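## Task

Load the kit tray at the table's +y end with two units of part Y143 (order lists rack A, bay 1) and one unit of part D513 (order lists rack B, bay 2). Racks A, B and C stand along the table, A farthest from the tray, then B, then C; in every rack, bay 1 is the slot farthest from the tray. One of the two listed locations is stale, so identify bins by the part numbers printed on them. Any bin that gets pushed must be returned to its own slot in its own rack, lying flat behind its shelf lip, or the task fails. Parts that stay put only because the robot holds them at the end do not count. At the end, release and move the gripper away.

## Robot and tools

Robot: one six-joint arm with a two-finger gripper, mounted on a carriage that drives along a floor rail. The rail runs along y at x = 0; the arm base sits near z = 0.03 m at y equal to the rail reading and faces +x. The table edge starts at x = 0.31 m, its top is z = 0, +z is up. All reported poses use this table-fixed scene frame, in metres. The gripper fingers point along the tool's +z axis and close along its y axis; end_effector_position is the point between the pads when shut. Closed fingertips extend about 33 mm past that point, open ones about 9 mm, and closing pushes the tips roughly 24 mm further out, so keep that clearance above surfaces. Reported hand position gets less accurate at long reach.

execute_actions takes {"actions": [one action]} (an empty list just returns state and images). An action may hold "rows", "steps", "until" and a "rail" command.

rows: 1 to 15 rows, each one control step (1/30 s). Each row is a single list of 9 numbers, each in [-1, 1], in this order: arm/djoint_1 (waist), arm/djoint_2 (shoulder), arm/djoint_3 (elbow), arm/djoint_4 (forearm roll), arm/djoint_5 (wrist pitch), arm/djoint_6 (wrist roll), gripper/position, gripper/force_limit, gripper/speed. The six joint numbers are offsets, not poses: they are measured from the joint angles at the start of the action (the last ones reported in this scene), not from the previous row. Scale: 1.0 equals 1.398 rad for waist and shoulder, 2.097 rad for elbow, 2.622 rad for forearm roll, wrist pitch and wrist roll. Joint ranges: elbow -2.792 to 2.792 rad, all others -6.283 to 6.283 rad; asking more than 0.010 rad beyond a limit gets the call rejected, and a joint pushed to its true end reports "joint sent to its limit". The three gripper numbers are absolute settings: position +1 = fully open (140 mm), pads touch near -0.8, -1 closes until blocked; force_limit -1/0/+1 gives about 14/60/107 N; speed -1/0/+1 gives about 30/140/250 mm/s.

steps: 1 to 450 (default 15, at least one per row). After the last row the arm keeps heading to that row's target. Joint speed is capped and each step's target is held within 0.456 rad (waist, shoulder), 0.683 (elbow) or 0.854 (wrist joints) of the measured angle, and targets more than 70 mm from the hand's measured position are scaled back, so big moves need several calls; give long moves enough steps and don't expect a truncated move to finish on its own. "joint command not followed" means the arm dropped its target and stopped.

until: stops the action early when conditions hold, without stopping motion. Form {"rail": {"position_status": ["!=", "moving"]}}; numbers need a comparison ("=", "!=", "<", "<=", ">", ">="). {"all": {"status": "ended"}} waits until nothing reads moving; {"any": {"status": "ended"}} waits for one running motion to end.

rail: {"rail": {"position_m": y}} is an absolute carriage target in scene y, -2 to 2 m; "speed_m_s" 0.01 to 1 (starts at 1, persists); {"rail": {"stop": true}} halts it. It accelerates and brakes at 2 m/s2 and counts as arrived within 1.4 mm. Rows move only the arm; the arm travels with the carriage. Wait for arrival before precise gripper work or ending a scene. position_status: moving, done, stopped, contact_stop (blocked, over about 320 N; may roll back ~0.5 s, reread position), time_out (check for obstruction, clear it, resend), stopped_with_arm (arm was held back: send followable rows, then resend position_m). position_answer not_taken means resend.

Results: end_effector_position, end_effector_quat_wxyz, velocities; Joint positions and Joint velocities list rail then the six joints; joint torques (offset, scaled, noisy; change at rest means contact or load); gripper position_measured in counts (3 open, 230 pads meet, not linear); object_status 0 moving, 1 blocked while opening, 2 blocked while closing (a grip), 3 reached target or pads met (thin item may still be held). Confirm a grasp with status 2. To squeeze harder while gripping, raise force_limit and nudge position (e.g. -1 to -0.98).

zoom_image: {"camera": name, "region": [x0, y0, x1, y1]} in pixels, max 504 x 504, from the latest image. Cameras: cam_bench_left, cam_bench_right, cam_high, cam_low (896x504), cam_wrist (616x616 fisheye). Use zooms to read bin labels.

finished_scene: {"scene": n}, n = 1 or 2; final, reports success and gives the next task.

Hazards: contact torque at a joint's load limit (waist, shoulder 312; elbow 147; wrist joints 41.4 N m, held weight included) or any external force of 144 N freezes the arm 10 s and drops the rest of the call. Holding loads heats motors; a MOTOR HOT warning precedes an OVER-TEMPERATURE FAULT brake. Avoid drops, slips, slamming, hard pushes, and anything leaving the table, which ends the scene. Held parts may be tugged and loose items nudged occasionally. The simulation keeps running between replies with the last command held.

Each tool is called after ">>>" as name([rows], argument=value, ...), one row to a line, values as JSON.

## Session

>>> execute_actions(actions=[])

Scene clock: 0.00 s.
end_effector_position=(+0.7397, -1.3241, +0.2794) position_measured=3 object_status=3 end_effector_quat_wxyz=(+0.616, +0.614, +0.387, +0.305) end_effector_velocity=(+0.000, +0.000, +0.000) end_effector_angular_velocity=(+0.000, +0.000, +0.000)
Joint positions: [-1.945  1.011  0.814  1.346 -1.531  1.533  2.056]
Joint velocities: [ 0.  0.  0.  0.  0. -0.  0.]
Joint torques (N m, as the joint torque sensors report them, + toward a larger angle): no reading
rail: position_m=-1.945 position_m_goal=-1.945 speed_m_s=1.00 position_status=done position_answer=taken refusals=0

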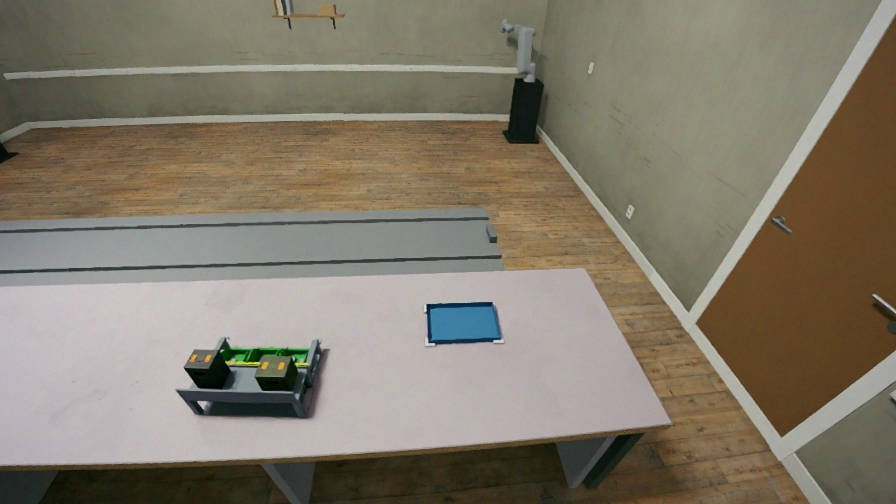

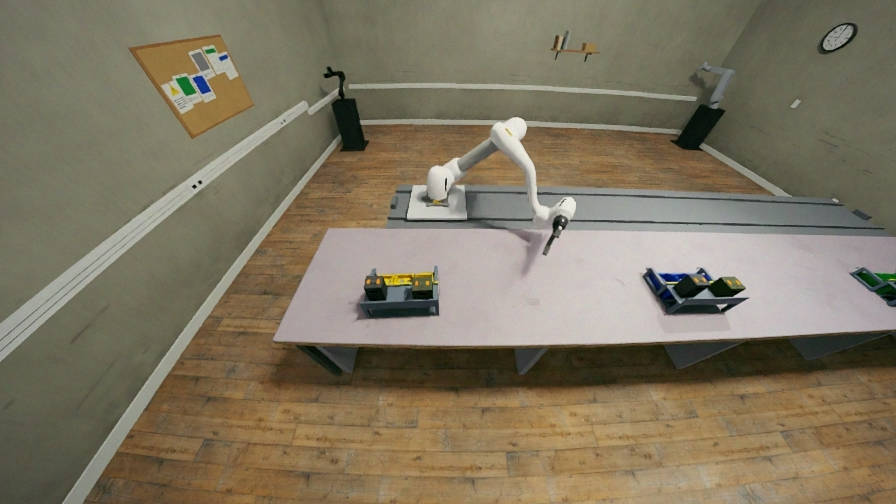

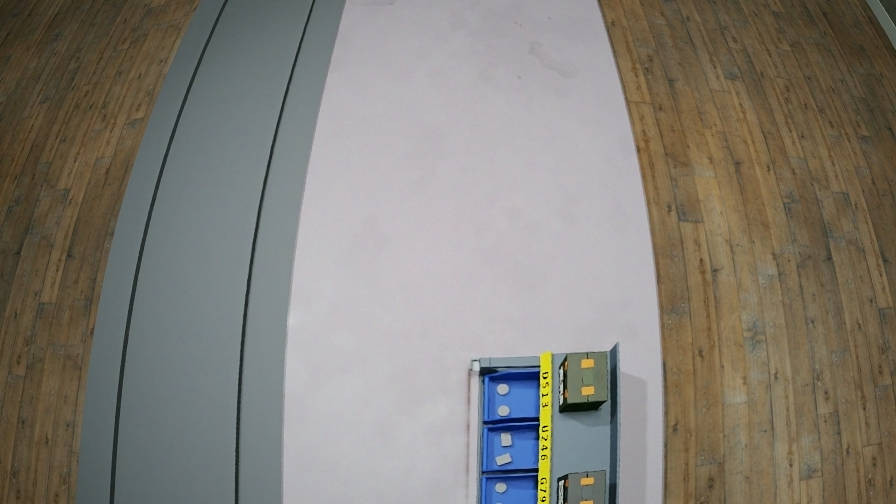

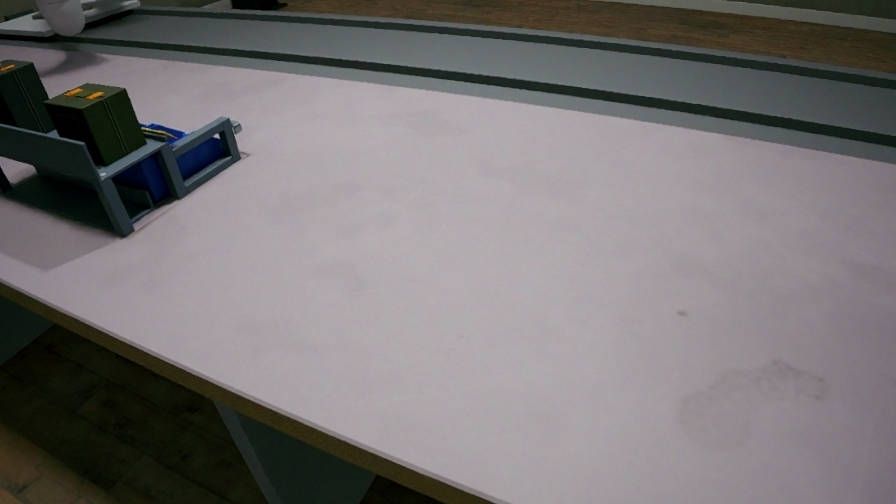

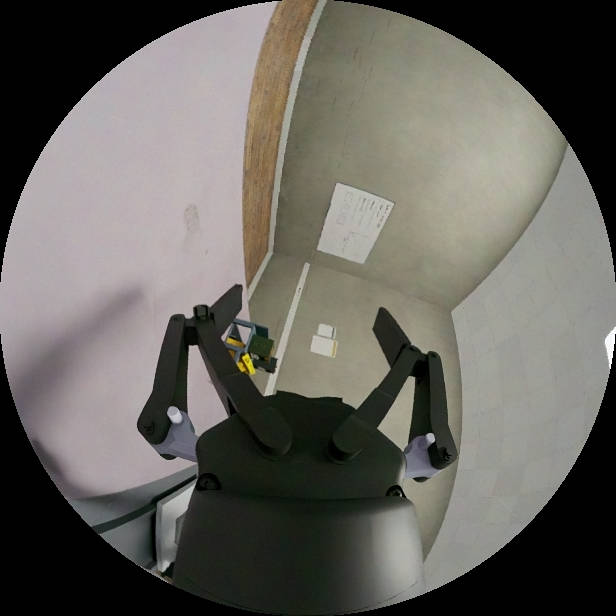

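>>> execute_actions([
  {"rows":[[-0.2,-0.228,-0.047,0,-0.048,-0.3,-0.3,0,0]],"steps":40},
])

Scene clock: 2.00 s.
end_effector_position=(+0.8631, -1.5640, +0.6102) position_measured=167 object_status=3 end_effector_quat_wxyz=(+0.668, +0.570, +0.457, +0.143) end_effector_velocity=(+0.000, +0.000, -0.000) end_effector_angular_velocity=(-0.000, +0.000, +0.000)
Joint positions: [-1.945  0.732  0.495  1.247 -1.531  1.407  1.27 ]
Joint velocities: [ 0.  0.  0. -0.  0.  0. -0.]
Joint torques (N m, as the joint torque sensors report them, + toward a larger angle): [  0.69 -88.82 -41.53  -1.64   1.09  -0.05]
rail: position_m=-1.945 position_m_goal=-1.945 speed_m_s=1.00 position_status=done position_answer=taken refusals=0

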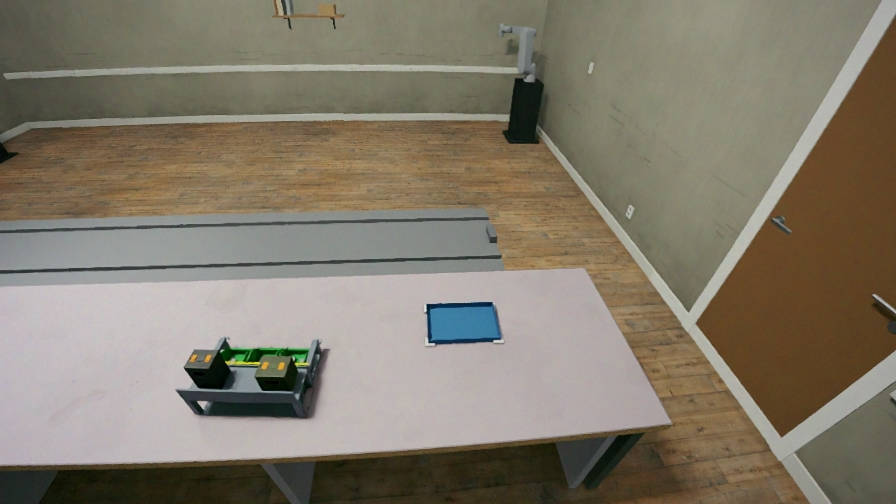

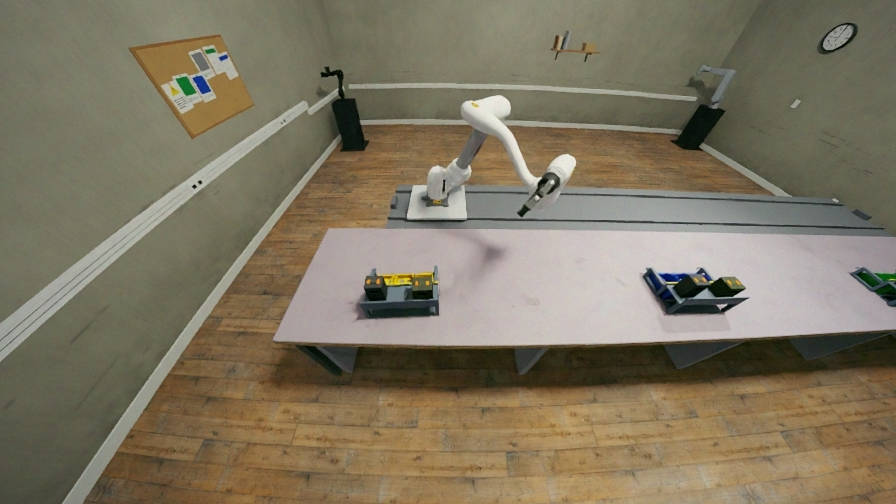

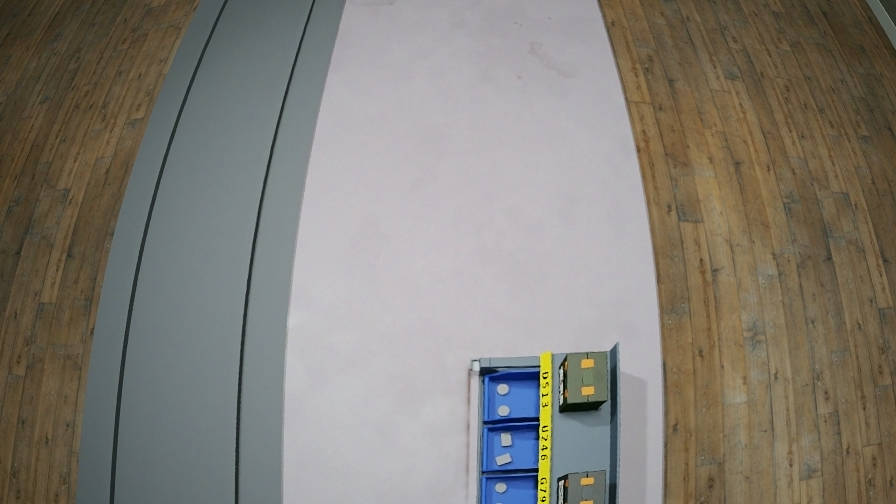

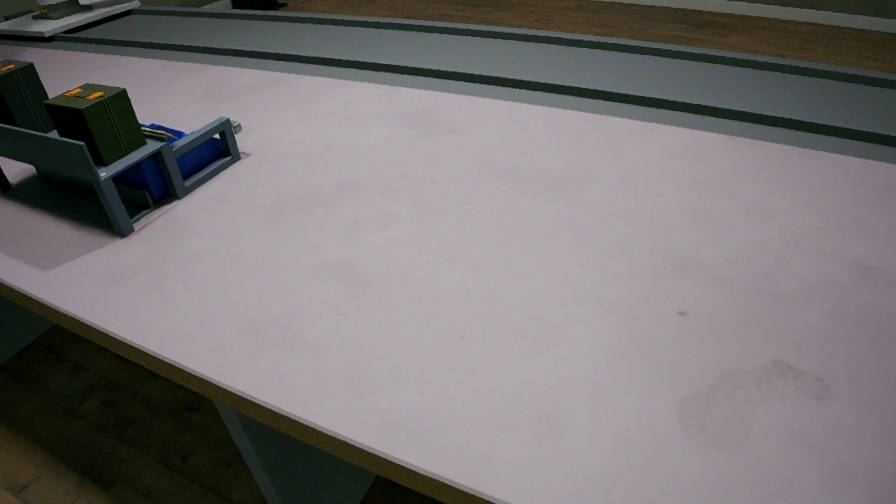

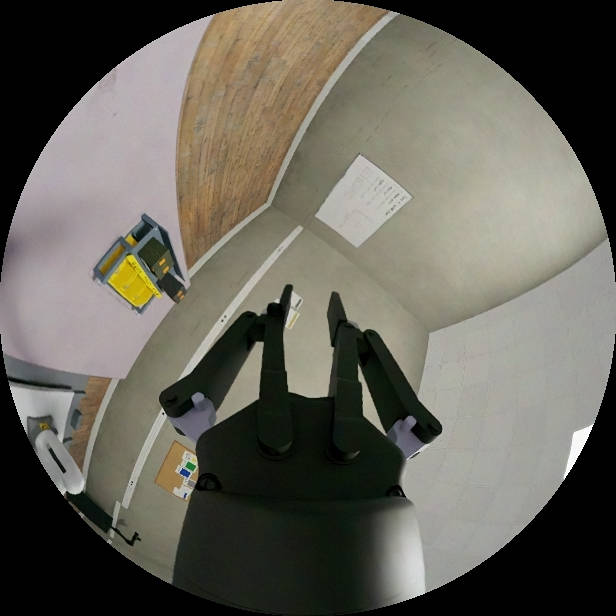

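>>> execute_actions([
  {"rows":[[-0.78,0,0,0.584,0,-0.58,-0.3,0,0]],"steps":80},
])

>>> zoom_image(camera="cam_wrist", region=[160,100,460,350])

Scene clock: 5.83 s.
end_effector_position=(+0.8014, -2.2087, +0.2999) position_measured=167 object_status=3 end_effector_quat_wxyz=(-0.003, +0.744, +0.668, -0.002) end_effector_velocity=(-0.000, +0.000, +0.000) end_effector_angular_velocity=(-0.000, -0.000, -0.000)
Joint positions: [-1.945 -0.359  0.495  1.247  0.     1.407 -0.251]
Joint velocities: [ 0. -0. -0.  0.  0. -0.  0.]
Joint torques (N m, as the joint torque sensors report them, + toward a larger angle): [  0.69 -87.5  -43.13   5.     0.66   0.08]
rail: position_m=-1.945 position_m_goal=-1.945 speed_m_s=1.00 position_status=done position_answer=taken refusals=0

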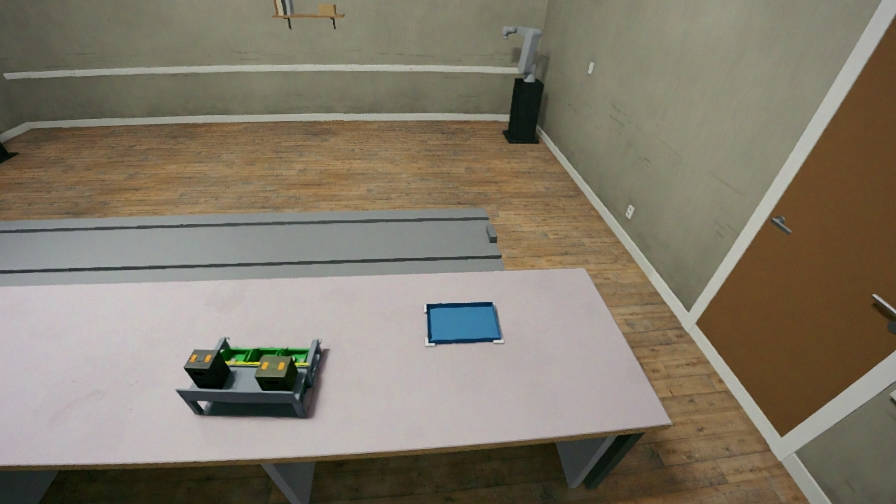

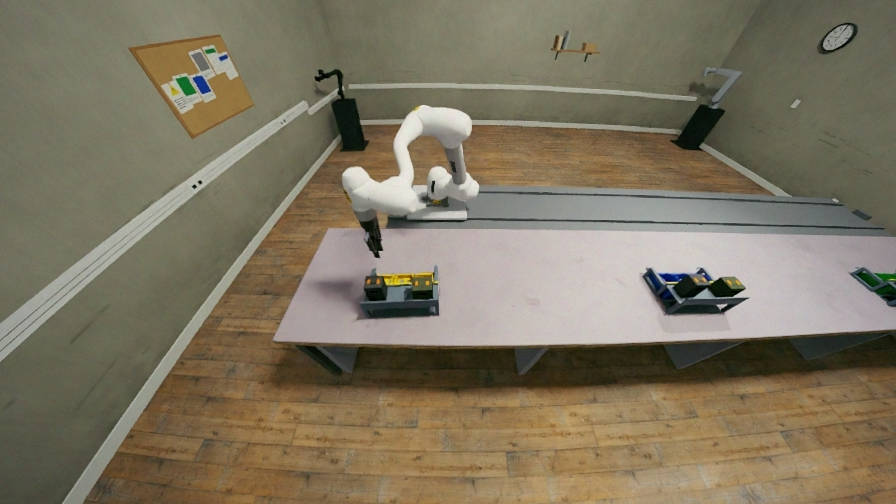

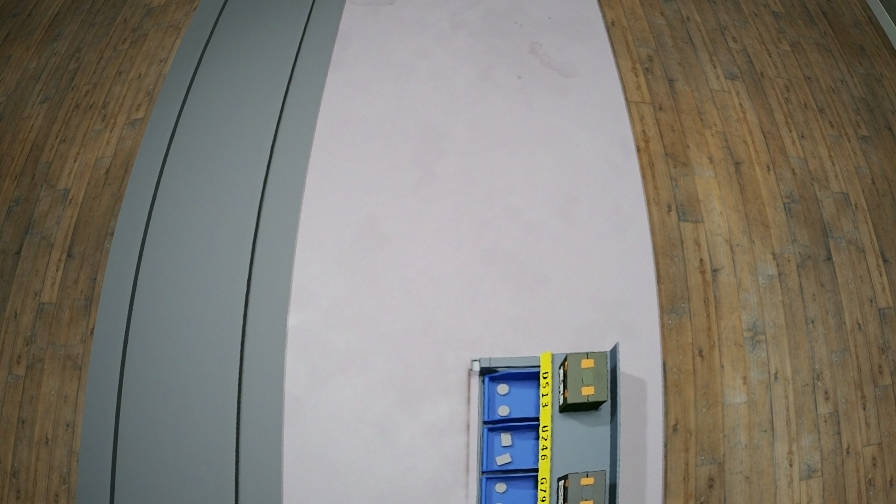

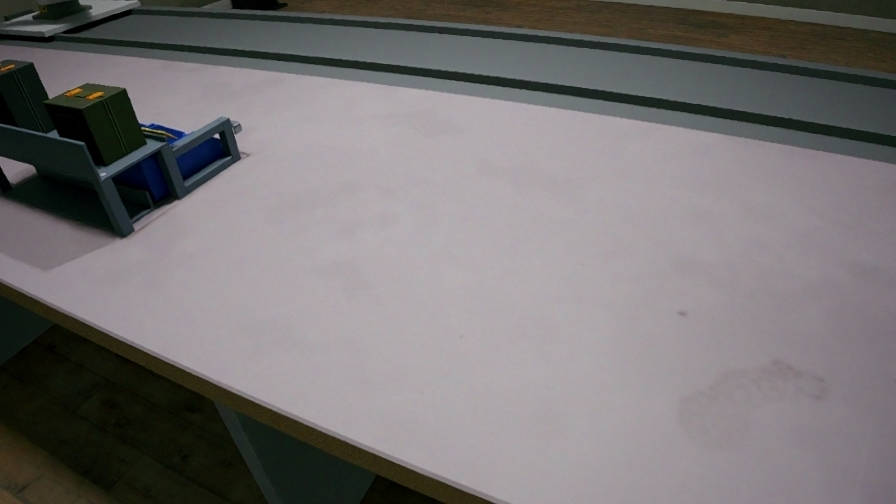

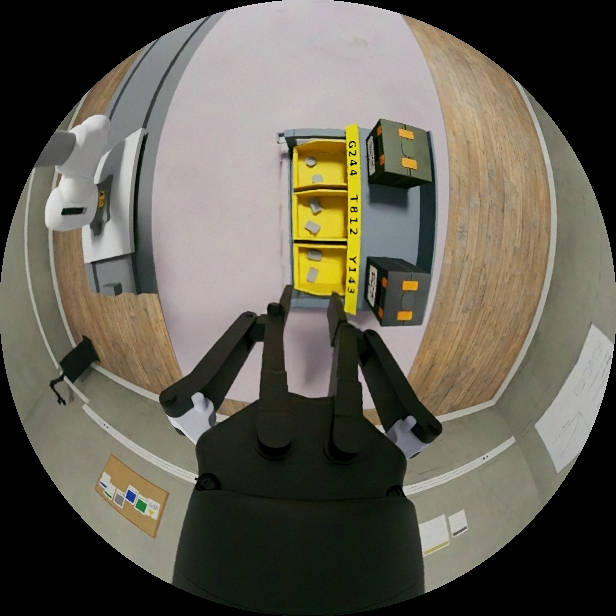

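Region (160, 100, 460, 350) of cam_wrist's 616x616 image, scaled by 1.680, with more detail than that image has.

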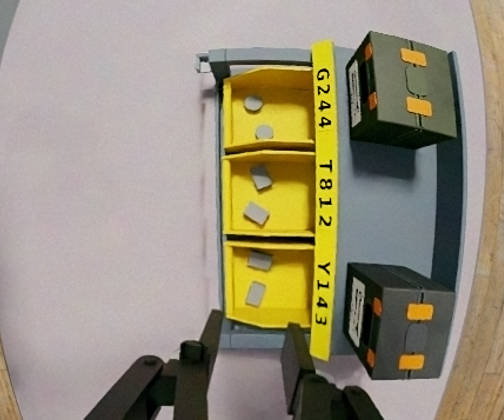

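>>> execute_actions([
  {"rows":[[0,0.0808,0.0935,0,-0.1167,0.133,-0.3,0,0]],"steps":36,"rail":{"position_m":-1.975}},
])

>>> zoom_image(camera="cam_wrist", region=[160,100,460,350])

Scene clock: 7.87 s.
end_effector_position=(+0.8046, -2.2399, +0.1002) position_measured=167 object_status=3 end_effector_quat_wxyz=(-0.004, +0.849, +0.529, -0.003) end_effector_velocity=(-0.000, +0.000, -0.000) end_effector_angular_velocity=(+0.000, +0.000, -0.000)
Joint positions: [-1.975 -0.359  0.608  1.443  0.     1.101  0.098]
Joint velocities: [ 0. -0. -0.  0.  0. -0. -0.]
Joint torques (N m, as the joint torque sensors report them, + toward a larger angle): [  2.45 -93.34 -37.87   4.34   0.26  -0.21]
rail: position_m=-1.975 position_m_goal=-1.975 speed_m_s=1.00 position_status=done position_answer=taken refusals=0

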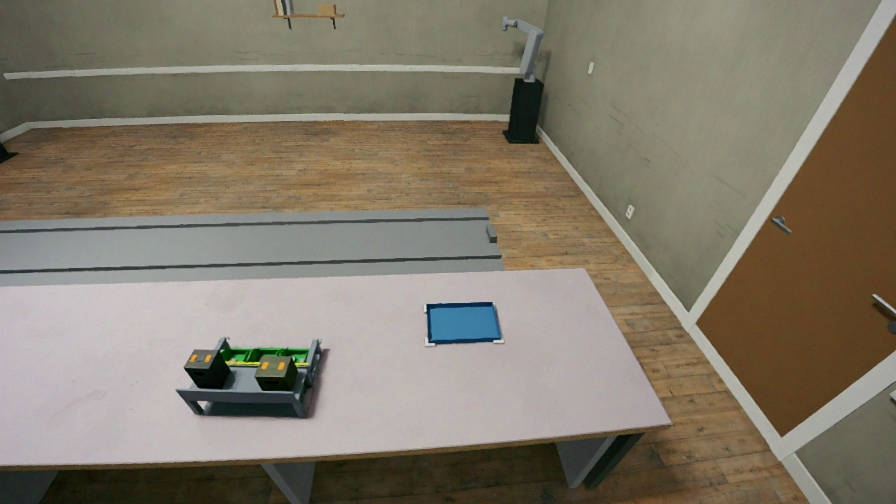

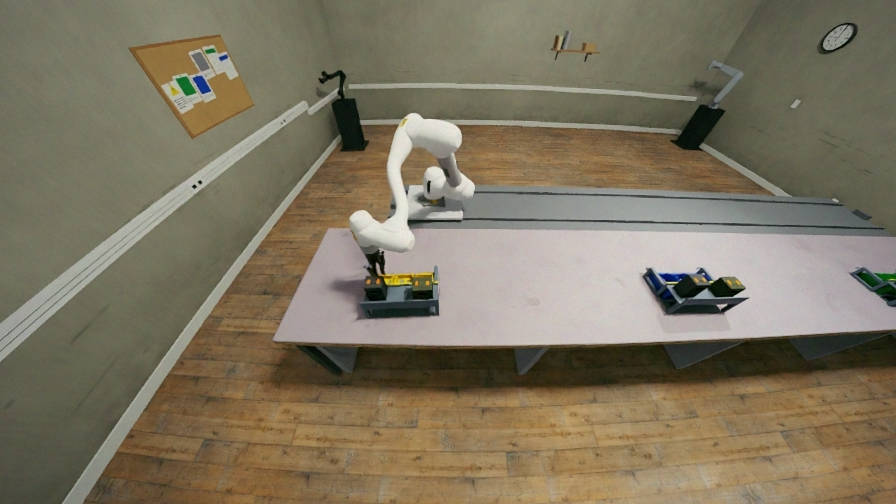

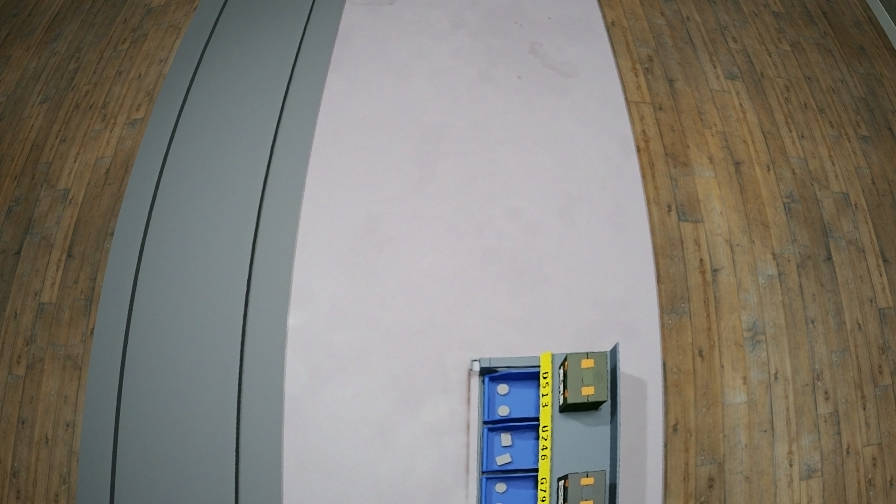

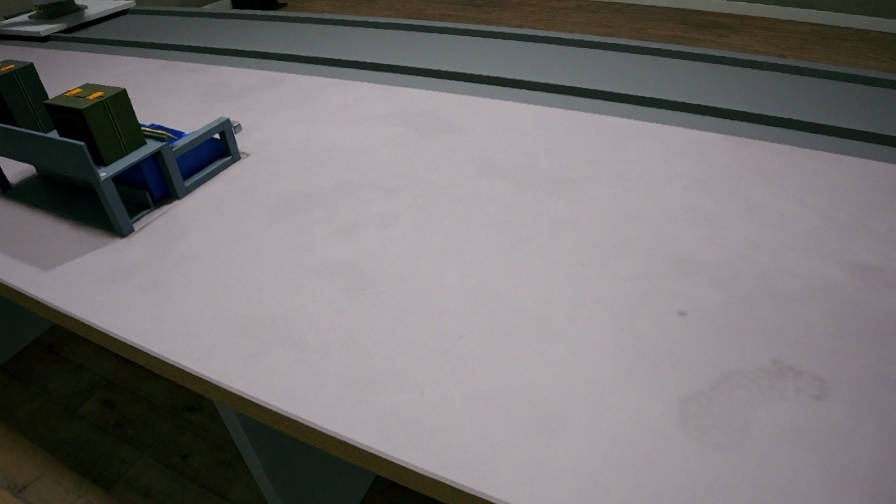

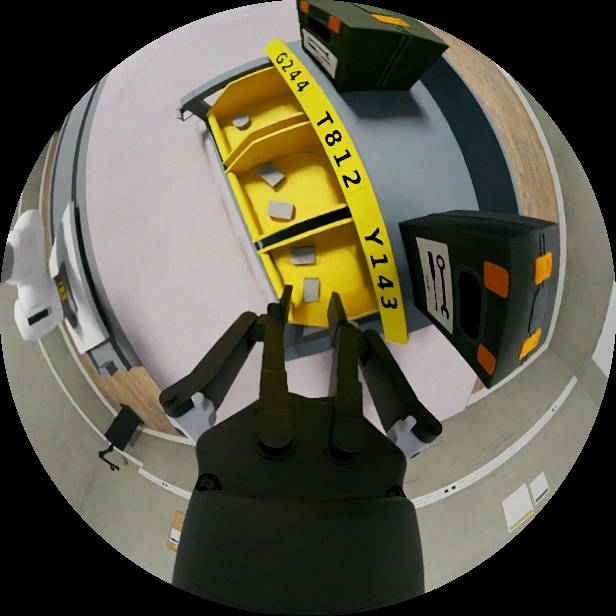

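Region (160, 100, 460, 350) of cam_wrist's 616x616 image, scaled by 1.680, with more detail than that image has.

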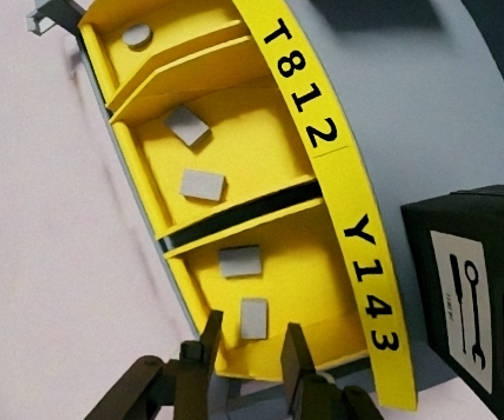

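>>> execute_actions([
  {"rows":[[0,0.0272,0.0199,0,-0.0302,-0.05,-0.4,0,0]],"steps":25},
])

>>> execute_actions([
  {"rows":[[0,0,0,0,0,0,-1,0,-0.5]],"steps":20},
])

Scene clock: 10.17 s.
end_effector_position=(+0.8015, -2.2387, +0.0476) position_measured=179 object_status=3 end_effector_quat_wxyz=(-0.005, +0.812, +0.583, -0.003) end_effector_velocity=(+0.000, -0.000, +0.000) end_effector_angular_velocity=(-0.000, -0.000, +0.000)
Joint positions: [-1.975 -0.359  0.646  1.485  0.     1.022 -0.033]
Joint velocities: [ 0.  0. -0. -0. -0.  0. -0.]
Joint torques (N m, as the joint torque sensors report them, + toward a larger angle): [ -0.11 -96.67 -36.07   4.44   0.97   0.22]
rail: position_m=-1.975 position_m_goal=-1.975 speed_m_s=1.00 position_status=done position_answer=taken refusals=0

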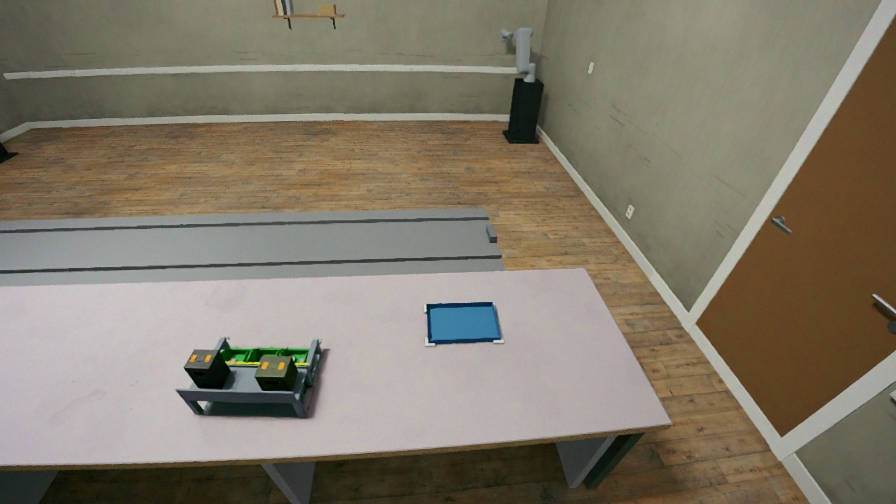

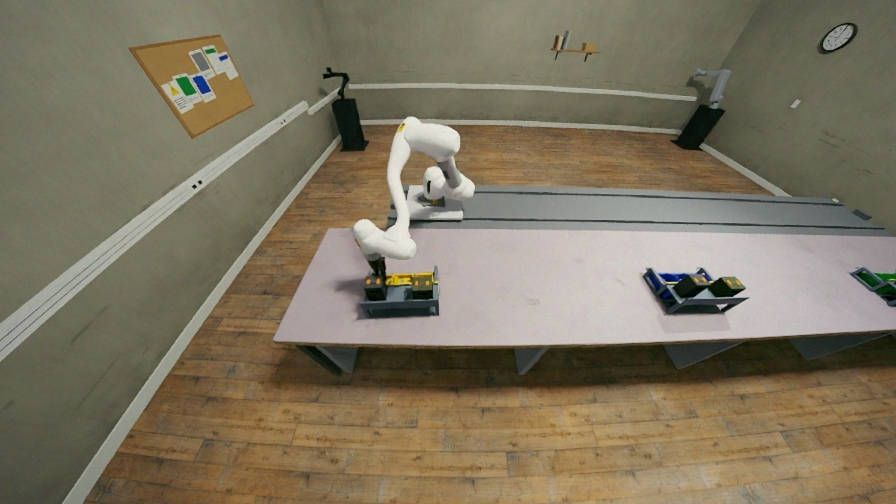

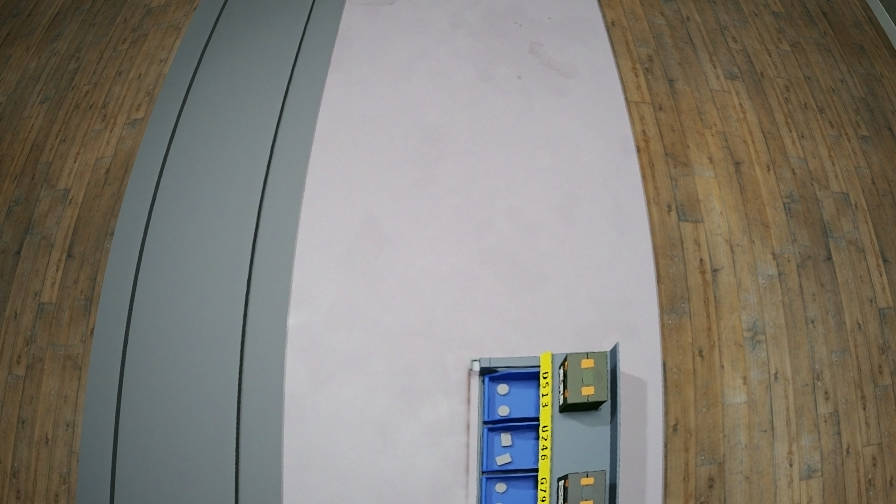

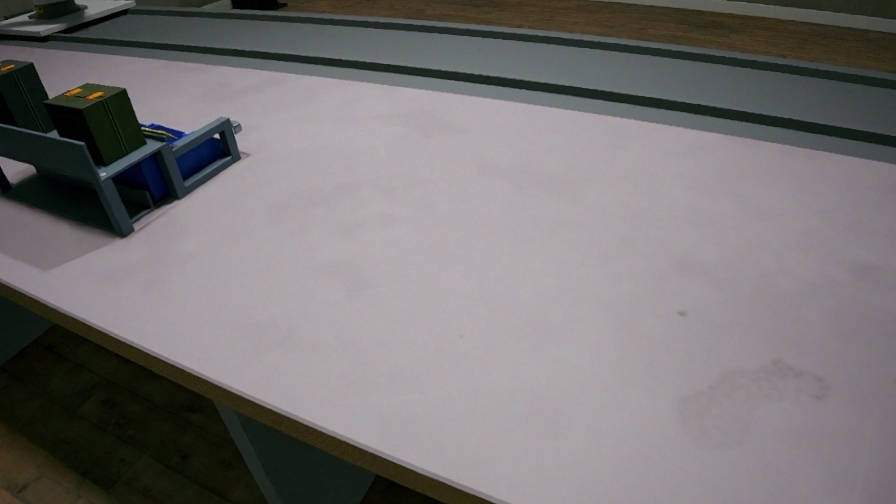

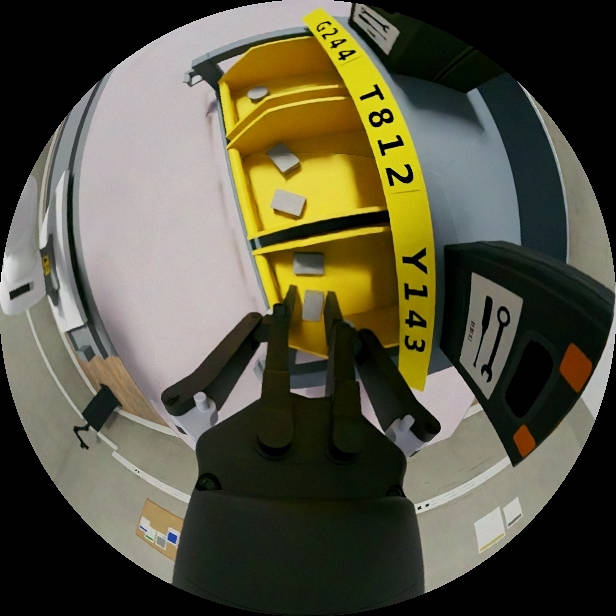

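Scene clock: 10.83 s.
end_effector_position=(+0.8015, -2.2387, +0.0477) position_measured=205 object_status=2 end_effector_quat_wxyz=(-0.005, +0.812, +0.583, -0.003) end_effector_velocity=(+0.000, +0.000, -0.000) end_effector_angular_velocity=(+0.000, +0.000, -0.000)
Joint positions: [-1.975 -0.359  0.646  1.485  0.     1.022 -0.033]
Joint velocities: [ 0. -0.  0. -0.  0.  0.  0.]
Joint torques (N m, as the joint torque sensors report them, + toward a larger angle): [  2.94 -91.53 -33.62   4.6    0.4   -0.25]
rail: position_m=-1.975 position_m_goal=-1.975 speed_m_s=1.00 position_status=done position_answer=taken refusals=0

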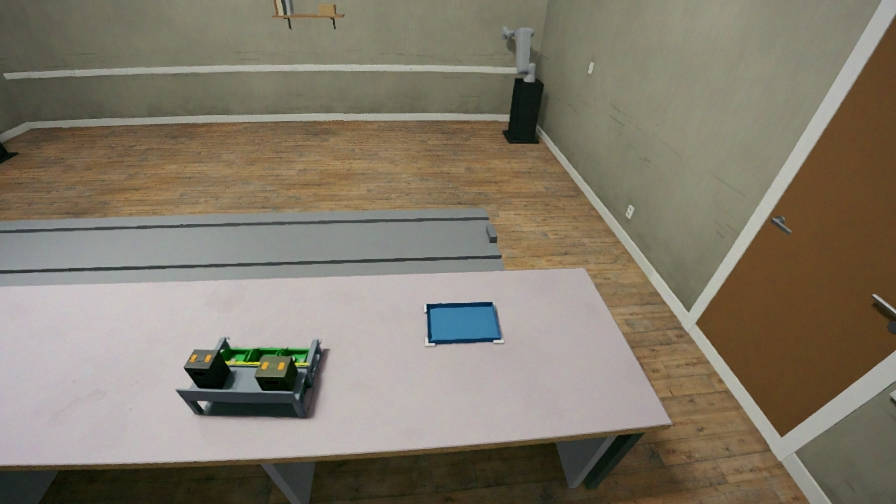

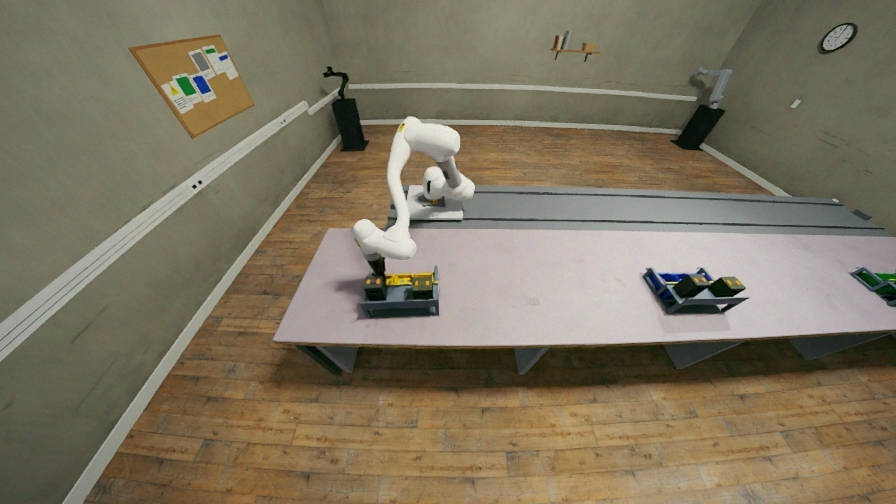

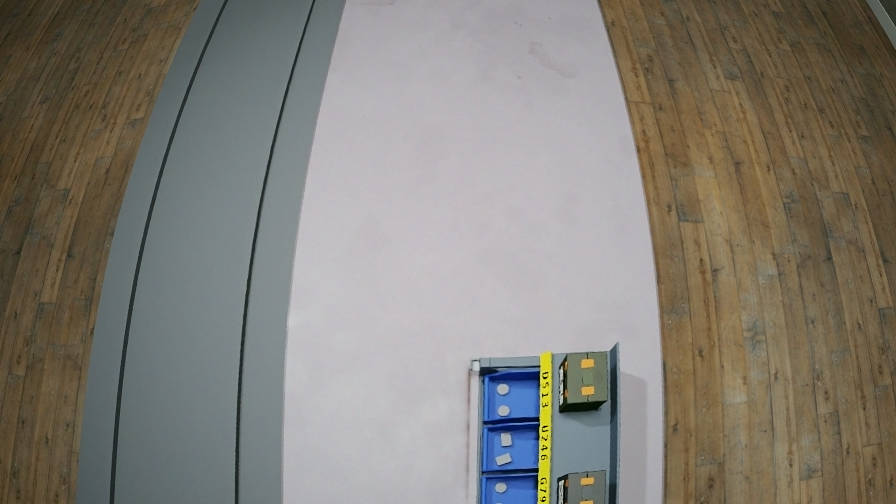

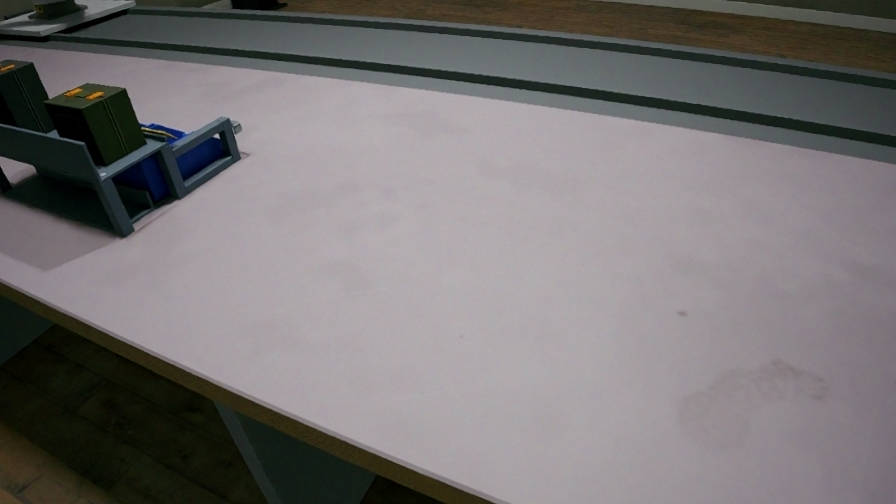

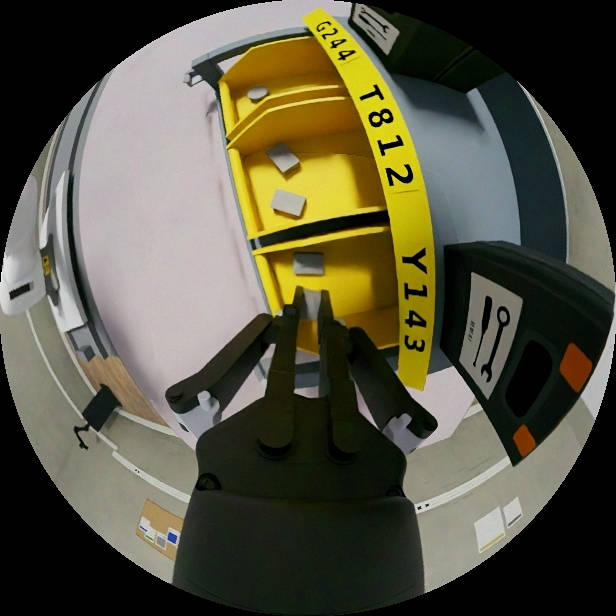

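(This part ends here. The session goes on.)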